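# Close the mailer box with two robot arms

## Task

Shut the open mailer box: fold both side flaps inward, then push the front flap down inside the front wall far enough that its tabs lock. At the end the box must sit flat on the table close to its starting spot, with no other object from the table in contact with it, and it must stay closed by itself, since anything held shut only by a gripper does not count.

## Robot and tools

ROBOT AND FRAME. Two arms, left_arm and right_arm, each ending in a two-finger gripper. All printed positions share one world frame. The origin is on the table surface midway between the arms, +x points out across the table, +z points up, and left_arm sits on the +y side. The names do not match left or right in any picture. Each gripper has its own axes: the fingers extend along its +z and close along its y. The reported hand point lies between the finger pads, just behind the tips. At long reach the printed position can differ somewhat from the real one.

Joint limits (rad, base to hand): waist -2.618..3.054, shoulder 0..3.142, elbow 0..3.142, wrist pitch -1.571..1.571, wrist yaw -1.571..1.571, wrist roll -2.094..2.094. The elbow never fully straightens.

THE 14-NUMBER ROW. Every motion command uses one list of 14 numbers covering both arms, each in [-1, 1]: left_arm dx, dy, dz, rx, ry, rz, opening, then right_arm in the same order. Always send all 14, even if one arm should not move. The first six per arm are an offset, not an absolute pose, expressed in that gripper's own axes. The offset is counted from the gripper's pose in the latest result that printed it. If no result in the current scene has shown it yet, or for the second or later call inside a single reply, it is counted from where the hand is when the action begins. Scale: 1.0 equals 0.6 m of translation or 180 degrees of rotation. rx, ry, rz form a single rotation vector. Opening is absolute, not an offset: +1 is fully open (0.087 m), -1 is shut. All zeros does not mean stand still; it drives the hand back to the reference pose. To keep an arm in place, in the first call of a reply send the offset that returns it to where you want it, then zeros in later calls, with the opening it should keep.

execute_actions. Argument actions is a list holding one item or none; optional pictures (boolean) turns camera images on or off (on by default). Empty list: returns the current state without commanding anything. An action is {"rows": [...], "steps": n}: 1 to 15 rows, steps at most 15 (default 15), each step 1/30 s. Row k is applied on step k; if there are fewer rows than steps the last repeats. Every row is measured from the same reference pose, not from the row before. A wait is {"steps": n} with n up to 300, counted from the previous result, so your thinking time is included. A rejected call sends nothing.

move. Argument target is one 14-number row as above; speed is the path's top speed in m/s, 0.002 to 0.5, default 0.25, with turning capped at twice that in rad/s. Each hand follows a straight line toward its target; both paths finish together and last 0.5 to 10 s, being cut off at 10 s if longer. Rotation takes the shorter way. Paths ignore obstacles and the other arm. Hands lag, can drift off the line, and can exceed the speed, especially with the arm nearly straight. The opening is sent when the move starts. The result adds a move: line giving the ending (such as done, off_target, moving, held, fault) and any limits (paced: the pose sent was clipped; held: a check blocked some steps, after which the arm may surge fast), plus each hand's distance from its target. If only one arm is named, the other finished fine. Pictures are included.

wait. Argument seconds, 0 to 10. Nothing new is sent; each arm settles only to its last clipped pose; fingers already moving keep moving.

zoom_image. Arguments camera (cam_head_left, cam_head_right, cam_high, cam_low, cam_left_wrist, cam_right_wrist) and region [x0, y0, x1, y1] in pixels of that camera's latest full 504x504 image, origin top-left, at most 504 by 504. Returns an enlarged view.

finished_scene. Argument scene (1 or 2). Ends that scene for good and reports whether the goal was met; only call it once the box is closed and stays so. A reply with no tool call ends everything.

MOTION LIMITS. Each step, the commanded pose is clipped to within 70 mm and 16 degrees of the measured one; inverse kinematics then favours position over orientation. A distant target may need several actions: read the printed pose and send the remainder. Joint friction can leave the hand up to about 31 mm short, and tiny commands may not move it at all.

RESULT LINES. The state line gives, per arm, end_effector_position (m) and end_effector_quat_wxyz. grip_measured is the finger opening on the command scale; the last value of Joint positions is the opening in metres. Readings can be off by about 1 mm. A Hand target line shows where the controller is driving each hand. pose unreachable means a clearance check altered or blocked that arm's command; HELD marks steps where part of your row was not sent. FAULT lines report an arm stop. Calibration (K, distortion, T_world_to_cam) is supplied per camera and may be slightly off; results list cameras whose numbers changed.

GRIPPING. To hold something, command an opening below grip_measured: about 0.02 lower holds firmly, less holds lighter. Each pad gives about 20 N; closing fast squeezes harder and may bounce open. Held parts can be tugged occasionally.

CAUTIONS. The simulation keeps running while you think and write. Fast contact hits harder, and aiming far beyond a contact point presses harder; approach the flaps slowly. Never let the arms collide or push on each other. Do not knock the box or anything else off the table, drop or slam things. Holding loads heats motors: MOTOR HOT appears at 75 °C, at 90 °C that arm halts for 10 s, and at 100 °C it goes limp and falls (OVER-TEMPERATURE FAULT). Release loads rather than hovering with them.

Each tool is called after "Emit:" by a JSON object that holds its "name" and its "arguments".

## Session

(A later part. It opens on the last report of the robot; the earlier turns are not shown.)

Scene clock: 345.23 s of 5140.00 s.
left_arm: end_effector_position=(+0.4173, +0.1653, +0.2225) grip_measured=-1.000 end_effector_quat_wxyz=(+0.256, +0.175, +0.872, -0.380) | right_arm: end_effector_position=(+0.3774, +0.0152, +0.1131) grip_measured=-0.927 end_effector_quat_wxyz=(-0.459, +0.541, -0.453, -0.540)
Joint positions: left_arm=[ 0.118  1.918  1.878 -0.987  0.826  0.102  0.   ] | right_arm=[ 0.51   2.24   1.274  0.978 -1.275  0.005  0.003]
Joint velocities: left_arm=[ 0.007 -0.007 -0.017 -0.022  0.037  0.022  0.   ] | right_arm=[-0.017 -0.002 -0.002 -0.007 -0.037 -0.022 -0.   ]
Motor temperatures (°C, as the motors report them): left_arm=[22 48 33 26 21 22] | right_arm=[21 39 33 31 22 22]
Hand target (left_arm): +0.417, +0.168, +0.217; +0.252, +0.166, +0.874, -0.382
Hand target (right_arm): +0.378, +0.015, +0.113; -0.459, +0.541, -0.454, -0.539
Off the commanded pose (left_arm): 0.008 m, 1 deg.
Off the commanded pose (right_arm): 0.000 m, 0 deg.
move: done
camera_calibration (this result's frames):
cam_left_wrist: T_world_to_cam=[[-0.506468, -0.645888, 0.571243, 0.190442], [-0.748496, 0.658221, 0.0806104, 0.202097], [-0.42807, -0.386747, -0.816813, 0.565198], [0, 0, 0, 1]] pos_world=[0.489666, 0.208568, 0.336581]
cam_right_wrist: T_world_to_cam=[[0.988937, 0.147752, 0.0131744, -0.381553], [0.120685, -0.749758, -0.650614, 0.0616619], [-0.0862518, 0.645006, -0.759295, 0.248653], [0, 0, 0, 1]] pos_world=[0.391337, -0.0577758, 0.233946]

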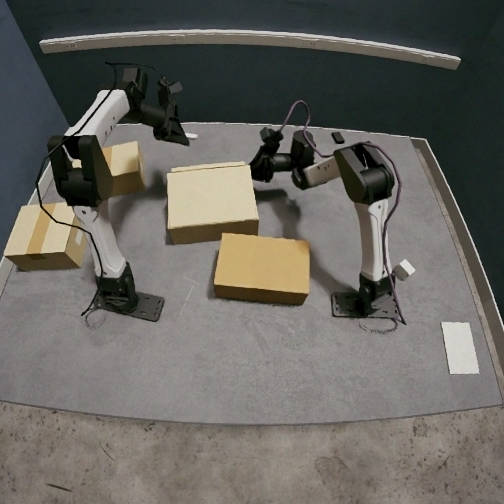

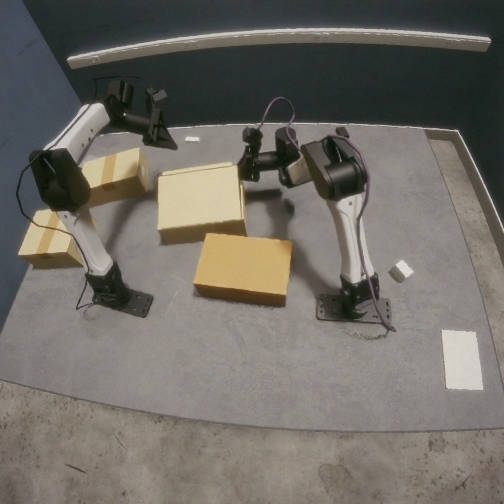

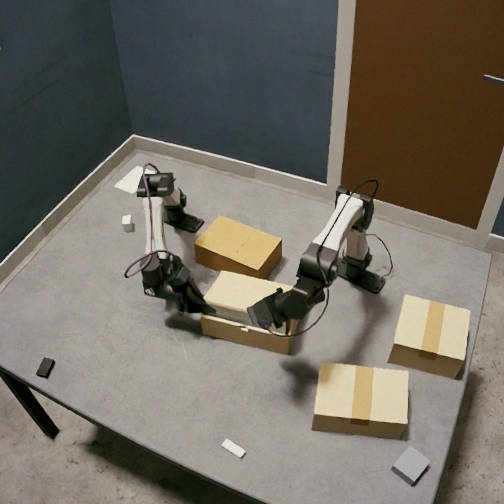

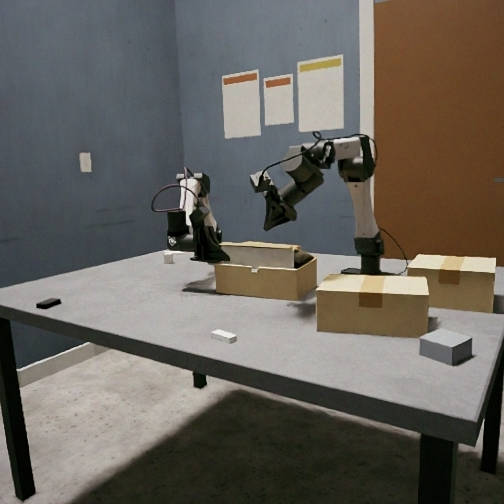

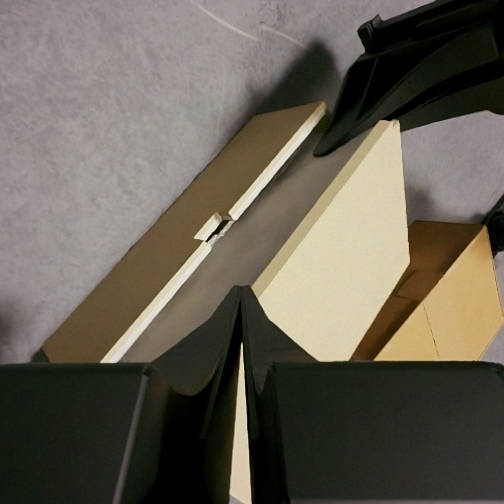

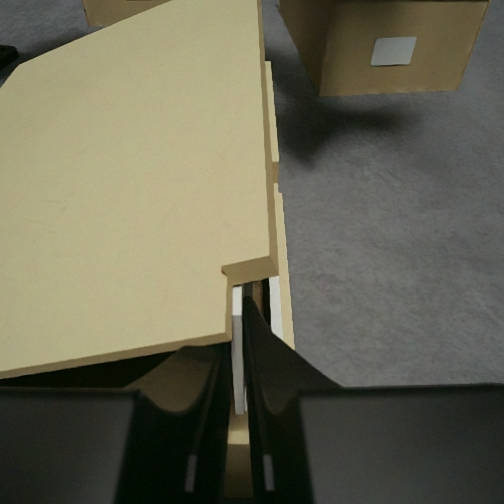

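Emit:
{"name": "move", "arguments": {"target": [0.108,-0.075,0.052,0,0,0,-1, 0,0,0,0,0,0,-1], "speed": 0.12}}

Emit:
{"name": "move", "arguments": {"target": [0.05,0.05,0.05,0,0,0,-1, 0,0,0,0,0,0,-1], "speed": 0.05}}

Emit:
{"name": "move", "arguments": {"target": [0.01,0.01,0.01,0,0,0,-1, -0.01,0,-0.11,0,0,0,-0.7], "speed": 0.06}}

Scene clock: 349.23 s of 5140.00 s.
left_arm: end_effector_position=(+0.3558, +0.1190, +0.2005) grip_measured=-1.000 end_effector_quat_wxyz=(+0.260, +0.179, +0.868, -0.384) | right_arm: end_effector_position=(+0.3774, +0.0152, +0.1131) grip_measured=-0.927 end_effector_quat_wxyz=(-0.459, +0.541, -0.453, -0.540)
Joint positions: left_arm=[-0.024  1.651  1.435 -0.684  0.756 -0.062  0.   ] | right_arm=[ 0.51   2.24   1.274  0.978 -1.275  0.005  0.003]
Joint velocities: left_arm=[-0.007 -0.027 -0.017  0.022 -0.081 -0.037  0.   ] | right_arm=[-0.002  0.007  0.012 -0.037 -0.051 -0.051  0.   ]
Motor temperatures (°C, as the motors report them): left_arm=[22 48 33 27 21 22] | right_arm=[21 39 33 31 22 22]
Hand target (left_arm): +0.352, +0.119, +0.195; +0.255, +0.175, +0.871, -0.382
Hand target (right_arm): +0.377, +0.015, +0.113; -0.459, +0.541, -0.453, -0.540
Off the commanded pose (left_arm): 0.009 m, 1 deg.
Off the commanded pose (right_arm): 0.000 m, 0 deg.
move: done
camera_calibration (this result's frames):
cam_left_wrist: T_world_to_cam=[[-0.516863, -0.636927, 0.571993, 0.14449], [-0.744593, 0.664174, 0.0667459, 0.189004], [-0.422415, -0.391404, -0.817538, 0.50174], [0, 0, 0, 1]] pos_world=[0.427355, 0.162881, 0.31493]
cam_right_wrist: T_world_to_cam=[[0.98888, 0.148129, 0.0131759, -0.381471], [0.120972, -0.749715, -0.65061, 0.0615513], [-0.0864962, 0.644969, -0.759298, 0.248747], [0, 0, 0, 1]] pos_world=[0.391299, -0.0577813, 0.233945]

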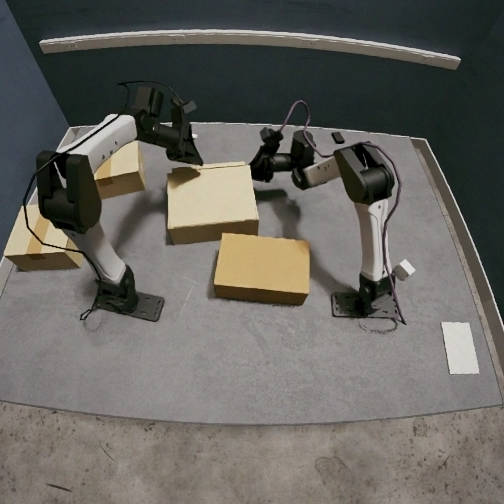

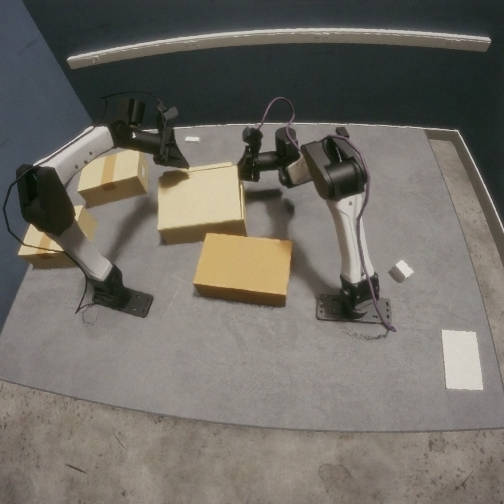

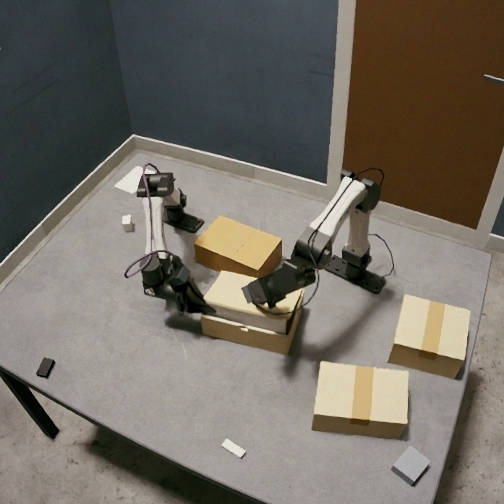

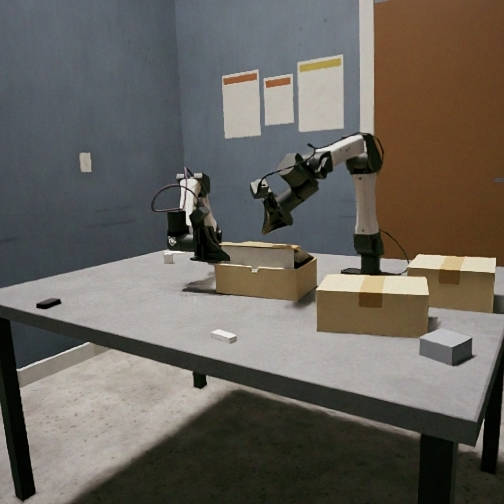

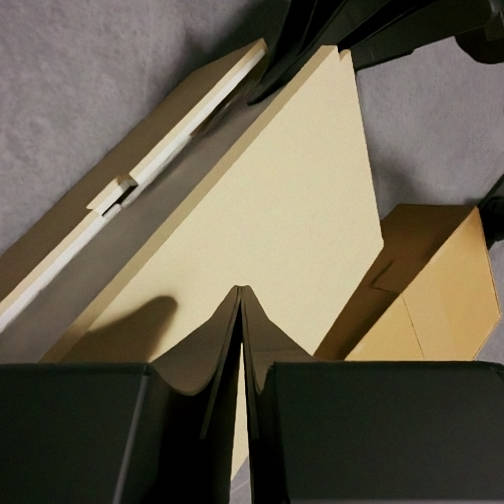

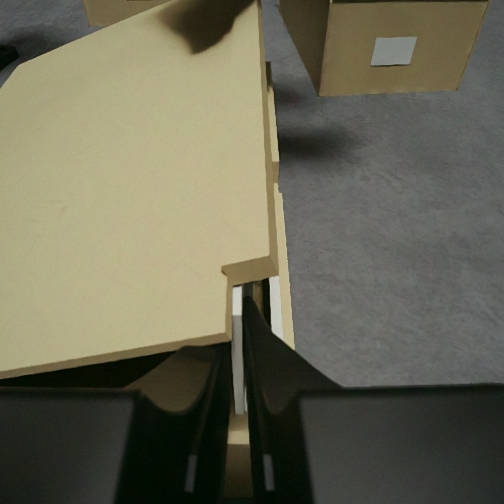

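Scene clock: 350.53 s of 5140.00 s.
left_arm: end_effector_position=(+0.3580, +0.1179, +0.1634) grip_measured=-1.000 end_effector_quat_wxyz=(+0.271, +0.184, +0.862, -0.387) | right_arm: end_effector_position=(+0.3778, +0.0143, +0.1123) grip_measured=-0.927 end_effector_quat_wxyz=(-0.457, +0.540, -0.456, -0.540)
Joint positions: left_arm=[-0.024  1.651  1.276 -0.497  0.761 -0.062  0.   ] | right_arm=[ 0.508  2.24   1.274  0.972 -1.275  0.005  0.003]
Joint velocities: left_arm=[ 0.012  0.002 -0.017  0.037  0.022 -0.022  0.   ] | right_arm=[-0.012 -0.002  0.007 -0.022  0.022 -0.051  0.001]
Motor temperatures (°C, as the motors report them): left_arm=[22 48 33 27 21 22] | right_arm=[21 39 33 31 22 22]
Hand target (left_arm): +0.356, +0.119, +0.149; +0.260, +0.179, +0.868, -0.384
Hand target (right_arm): +0.377, +0.015, +0.113; -0.459, +0.541, -0.453, -0.540
Off the commanded pose (left_arm): 0.015 m, 2 deg.
Off the commanded pose (right_arm): 0.001 m, 0 deg.
move: off_target (left_arm)
camera_calibration (this result's frames):
cam_left_wrist: T_world_to_cam=[[-0.533994, -0.62957, 0.564351, 0.172586], [-0.743587, 0.667386, 0.0409231, 0.197309], [-0.402404, -0.397792, -0.82452, 0.466604], [0, 0, 0, 1]] pos_world=[0.42664, 0.162585, 0.279251]
cam_right_wrist: T_world_to_cam=[[0.98922, 0.146272, 0.0070125, -0.381219], [0.115771, -0.751826, -0.649118, 0.0621754], [-0.0896757, 0.642932, -0.760655, 0.250085], [0, 0, 0, 1]] pos_world=[0.392338, -0.058281, 0.233261]

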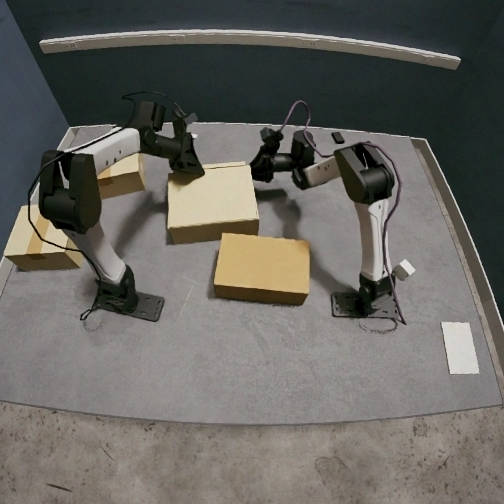

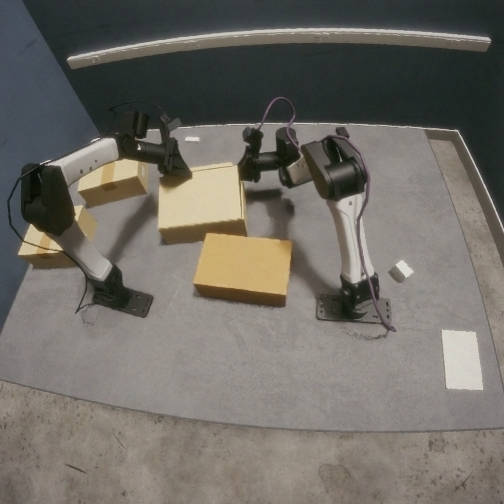

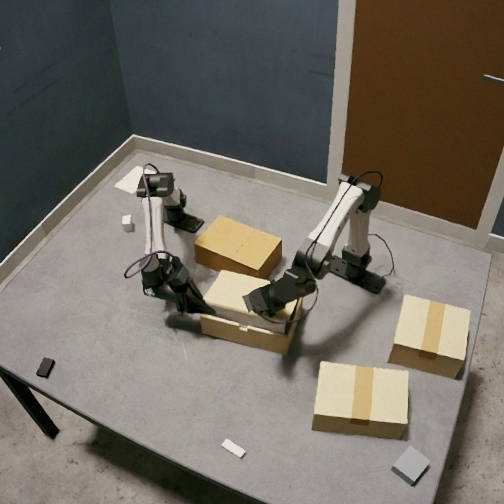

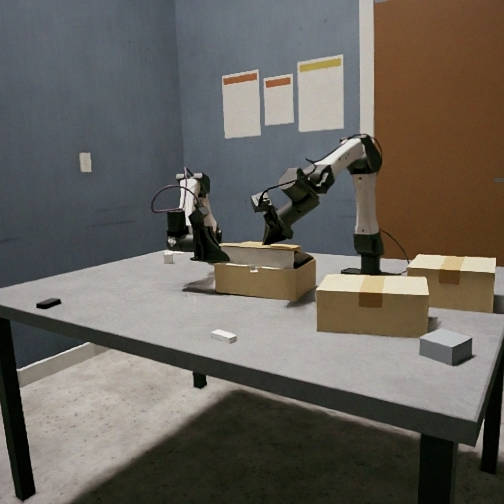

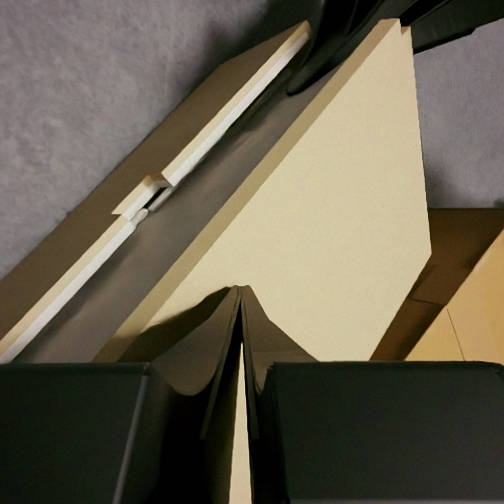

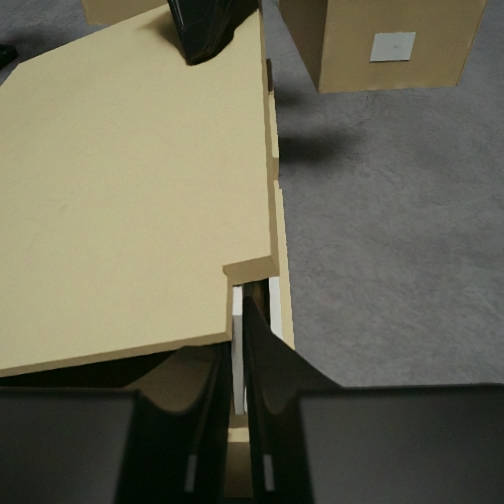

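Scene clock: 351.97 s of 5140.00 s.
left_arm: end_effector_position=(+0.3626, +0.1163, +0.1668) grip_measured=-1.000 end_effector_quat_wxyz=(+0.284, +0.189, +0.856, -0.388) | right_arm: end_effector_position=(+0.3918, -0.0474, +0.1099) grip_measured=-0.700 end_effector_quat_wxyz=(-0.451, +0.534, -0.465, -0.543)
Joint positions: left_arm=[-0.024  1.651  1.275 -0.466  0.766 -0.062  0.   ] | right_arm=[ 0.367  2.21   1.219  0.972 -1.411  0.005  0.013]
Joint velocities: left_arm=[0.012 0.002 0.012 0.051 0.037 0.037 0.   ] | right_arm=[-0.017 -0.002 -0.007 -0.066 -0.11  -0.022 -0.001]
Motor temperatures (°C, as the motors report them): left_arm=[22 48 33 27 21 22] | right_arm=[21 40 33 31 22 22]
Hand target (left_arm): +0.358, +0.118, +0.153; +0.271, +0.184, +0.862, -0.387
Hand target (right_arm): +0.388, -0.050, +0.118; -0.457, +0.540, -0.456, -0.540
Off the commanded pose (left_arm): 0.014 m, 2 deg.
Off the commanded pose (right_arm): 0.009 m, 1 deg.
move: off_target (left_arm)
camera_calibration (this result's frames):
cam_left_wrist: T_world_to_cam=[[-0.55197, -0.622564, 0.554746, 0.179545], [-0.74219, 0.670054, 0.0134922, 0.205426], [-0.380109, -0.40428, -0.83191, 0.464499], [0, 0, 0, 1]] pos_world=[0.428129, 0.161919, 0.284048]
cam_right_wrist: T_world_to_cam=[[0.989874, 0.140953, -0.0168058, -0.38389], [0.0969708, -0.757916, -0.645105, 0.0192536], [-0.103667, 0.636943, -0.763909, 0.294808], [0, 0, 0, 1]] pos_world=[0.408697, -0.119073, 0.231176]

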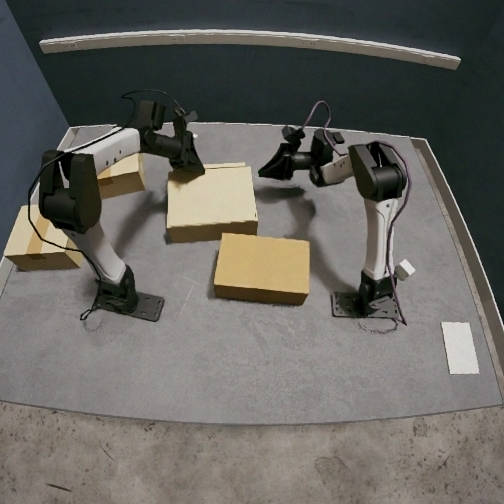

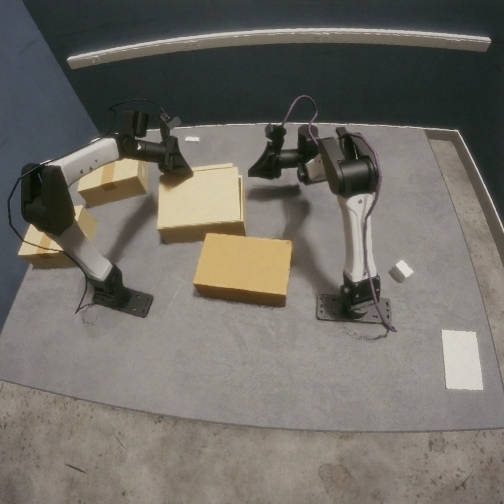

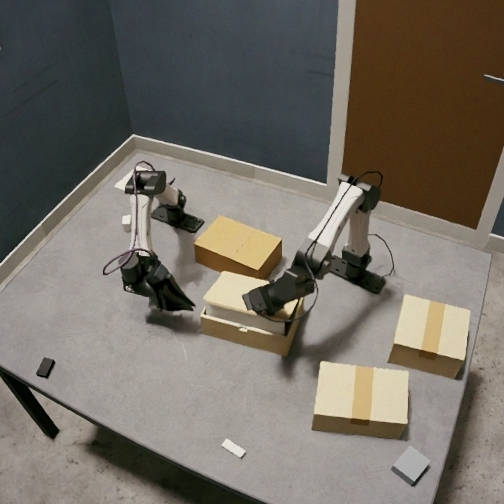

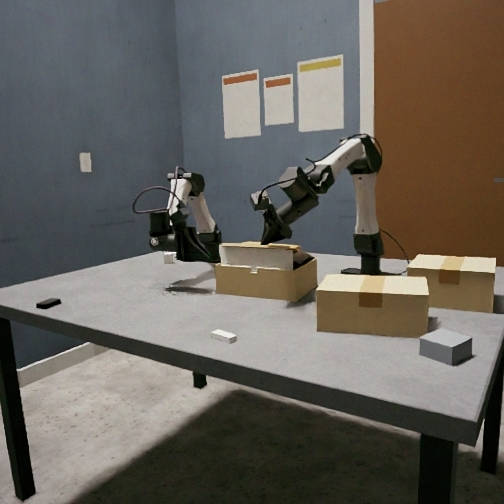

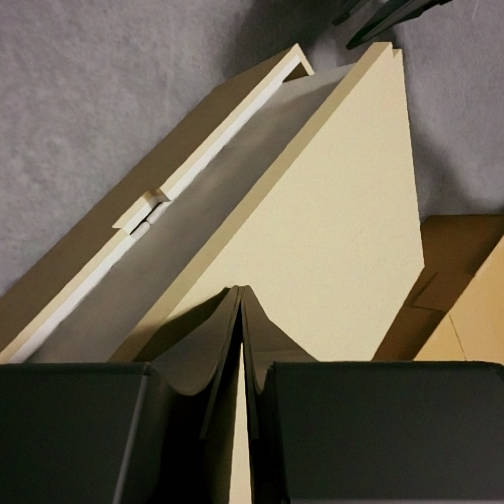

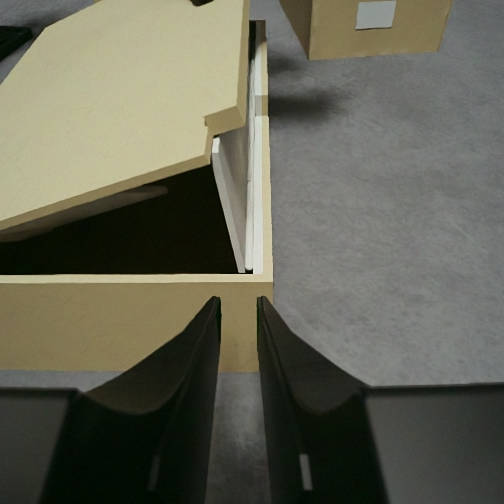

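Press down ~8.5 cm (z comps: .63,.56,.54); raise right away.

Emit:
{"name": "move", "arguments": {"target": [0.09,0.08,0.077,0,0,0,-1, -0.15,0,-0.03,0.12,0,0,-1], "speed": 0.06}}

Emit:
{"name": "zoom_image", "arguments": {"camera": "cam_low", "region": [160,180,360,320]}}

Scene clock: 357.00 s of 5140.00 s.
left_arm: end_effector_position=(+0.3710, +0.1104, +0.1149) grip_measured=-1.000 end_effector_quat_wxyz=(+0.320, +0.210, +0.832, -0.401) | right_arm: end_effector_position=(+0.4027, -0.0652, +0.1981) grip_measured=-0.985 end_effector_quat_wxyz=(+0.544, -0.441, +0.557, +0.447)
Joint positions: left_arm=[-0.024  1.703  1.064 -0.108  0.8   -0.064  0.   ] | right_arm=[ 0.372  1.826  1.06   0.75  -1.03   0.005  0.001]
Joint velocities: left_arm=[-0.002 -0.012  0.012 -0.081 -0.007  0.051  0.   ] | right_arm=[-0.022  0.007  0.002 -0.125  0.022  0.051  0.   ]
Motor temperatures (°C, as the motors report them): left_arm=[22 46 33 28 21 22] | right_arm=[21 40 32 31 22 22]
Hand target (left_arm): +0.361, +0.117, +0.082; +0.283, +0.190, +0.856, -0.388
Hand target (right_arm): +0.397, -0.064, +0.198; +0.542, -0.441, +0.559, +0.446
Off the commanded pose (left_arm): 0.035 m, 6 deg.
Off the commanded pose (right_arm): 0.006 m, 0 deg.
move: off_target (left_arm)
camera_calibration (this result's frames):
cam_left_wrist: T_world_to_cam=[[-0.612976, -0.586123, 0.52983, 0.230669], [-0.723952, 0.685254, -0.0795001, 0.218522], [-0.316472, -0.432303, -0.844369, 0.403075], [0, 0, 0, 1]] pos_world=[0.427156, 0.159708, 0.235501]
cam_right_wrist: T_world_to_cam=[[0.972689, -0.231802, -0.0120222, -0.409018], [-0.18537, -0.744592, -0.641264, 0.175385], [0.139695, 0.625979, -0.767226, 0.27663], [0, 0, 0, 1]] pos_world=[0.391715, -0.137386, 0.319789]

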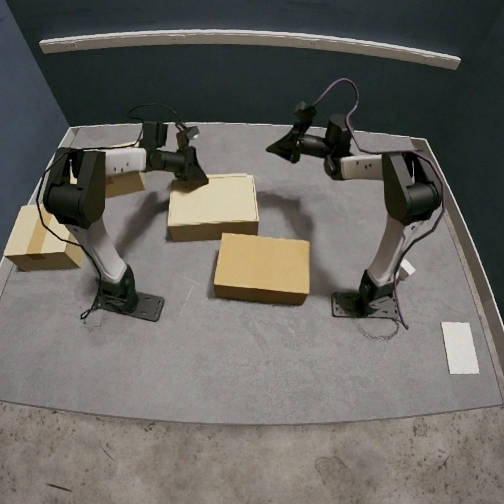

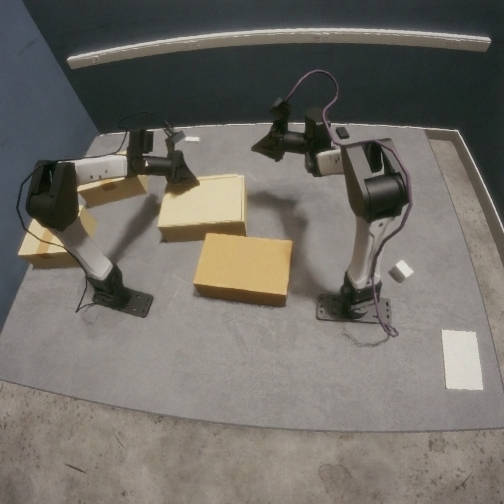

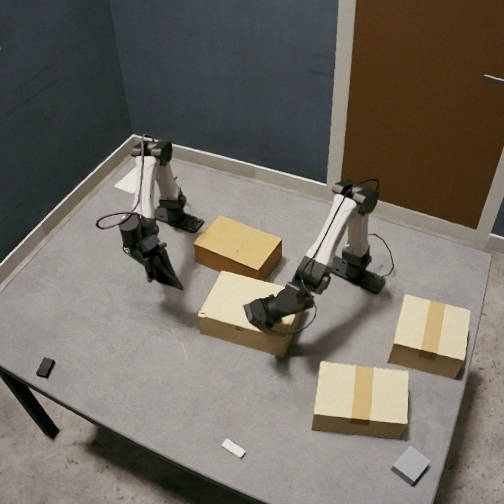

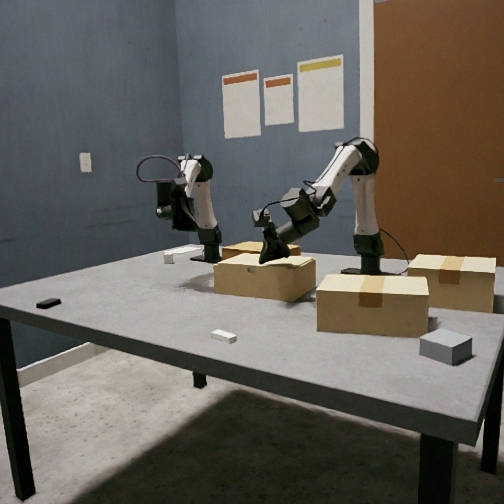

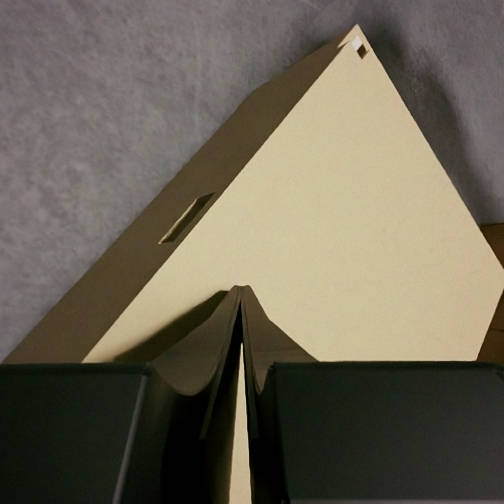

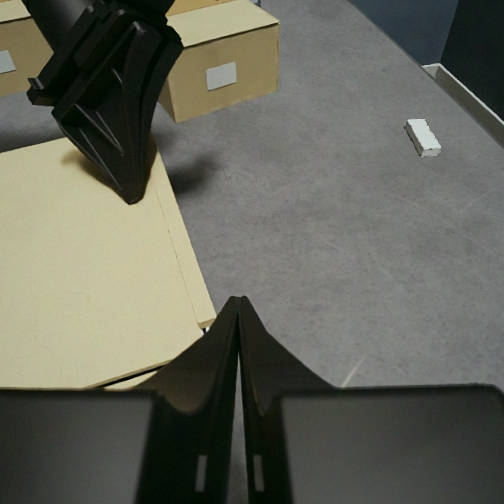

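Region (160, 180, 360, 320) of cam_low's 504x504 image, scaled by 2.520, with more detail than that image has; it fills the top 353 rows of this view, and the rest is white.

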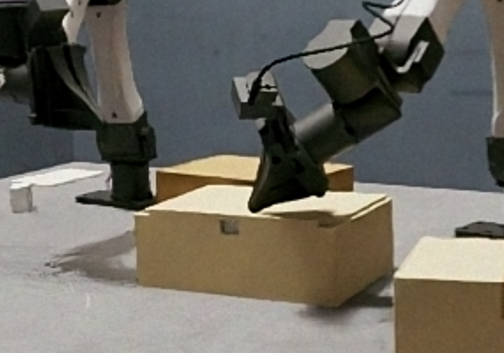

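Emit:
{"name": "move", "arguments": {"target": [-0.024,-0.008,0.15,0,0,0,-1, -0.05,0.1,-0.15,0,0,0,-1], "speed": 0.05}}

Scene clock: 362.20 s of 5140.00 s.
left_arm: end_effector_position=(+0.4140, +0.0335, +0.1171) grip_measured=-1.000 end_effector_quat_wxyz=(+0.353, +0.225, +0.805, -0.421) | right_arm: end_effector_position=(+0.3309, -0.1359, +0.2316) grip_measured=-0.985 end_effector_quat_wxyz=(+0.549, -0.442, +0.552, +0.445)
Joint positions: left_arm=[-0.179  1.9    1.226  0.12   0.718 -0.213  0.   ] | right_arm=[ 0.221  1.442  0.786  0.655 -1.181  0.005  0.001]
Joint velocities: left_arm=[-0.012  0.002 -0.022 -0.095  0.007 -0.051  0.   ] | right_arm=[-0.007  0.007 -0.007 -0.037 -0.007  0.081 -0.   ]
Motor temperatures (°C, as the motors report them): left_arm=[22 45 33 28 21 22] | right_arm=[21 40 32 31 22 22]
Hand target (left_arm): +0.410, +0.035, +0.085; +0.320, +0.210, +0.831, -0.403
Hand target (right_arm): +0.325, -0.139, +0.229; +0.545, -0.440, +0.556, +0.448
Off the commanded pose (left_arm): 0.032 m, 6 deg.
Off the commanded pose (right_arm): 0.007 m, 1 deg.
move: off_target (left_arm)
camera_calibration (this result's frames):
cam_left_wrist: T_world_to_cam=[[-0.666179, -0.540131, 0.51426, 0.233168], [-0.697891, 0.694624, -0.174488, 0.302577], [-0.262971, -0.475138, -0.839697, 0.364024], [0, 0, 0, 1]] pos_world=[0.462225, 0.0887255, 0.238557]
cam_right_wrist: T_world_to_cam=[[0.972592, -0.232517, 0.000165904, -0.357995], [-0.177122, -0.741341, -0.647334, 0.130069], [0.150639, 0.629563, -0.762207, 0.352239], [0, 0, 0, 1]] pos_world=[0.31816, -0.208572, 0.352736]

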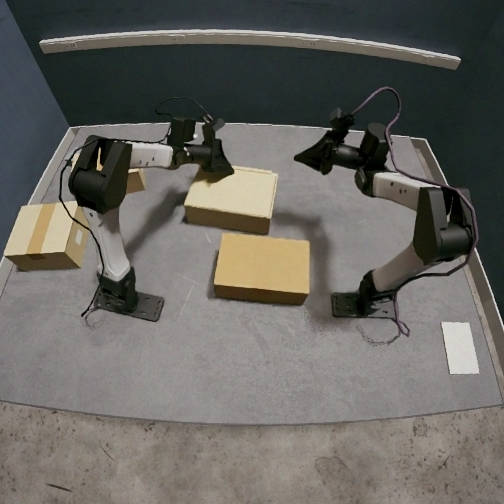

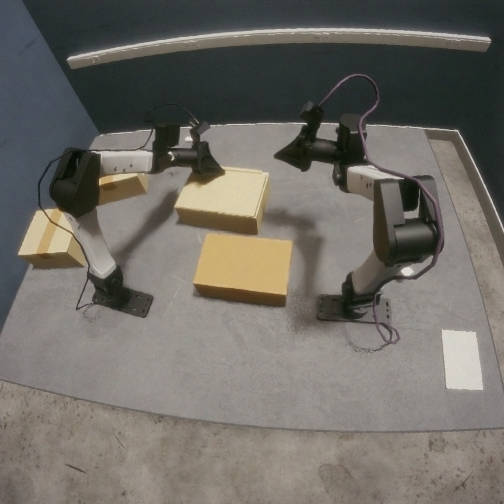

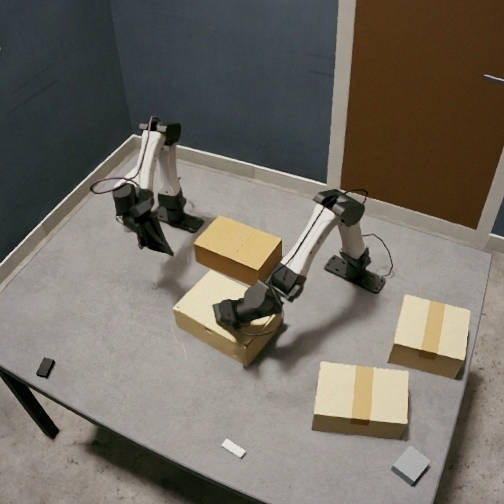

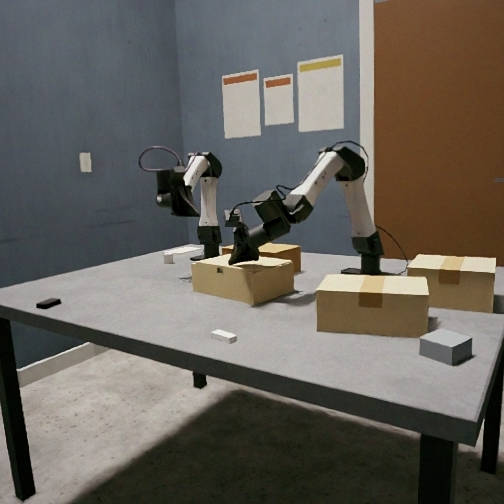

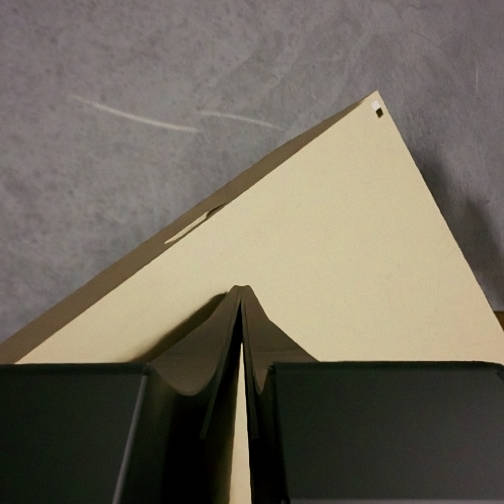

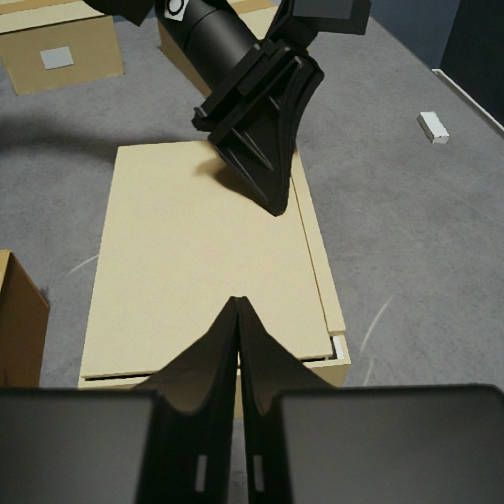

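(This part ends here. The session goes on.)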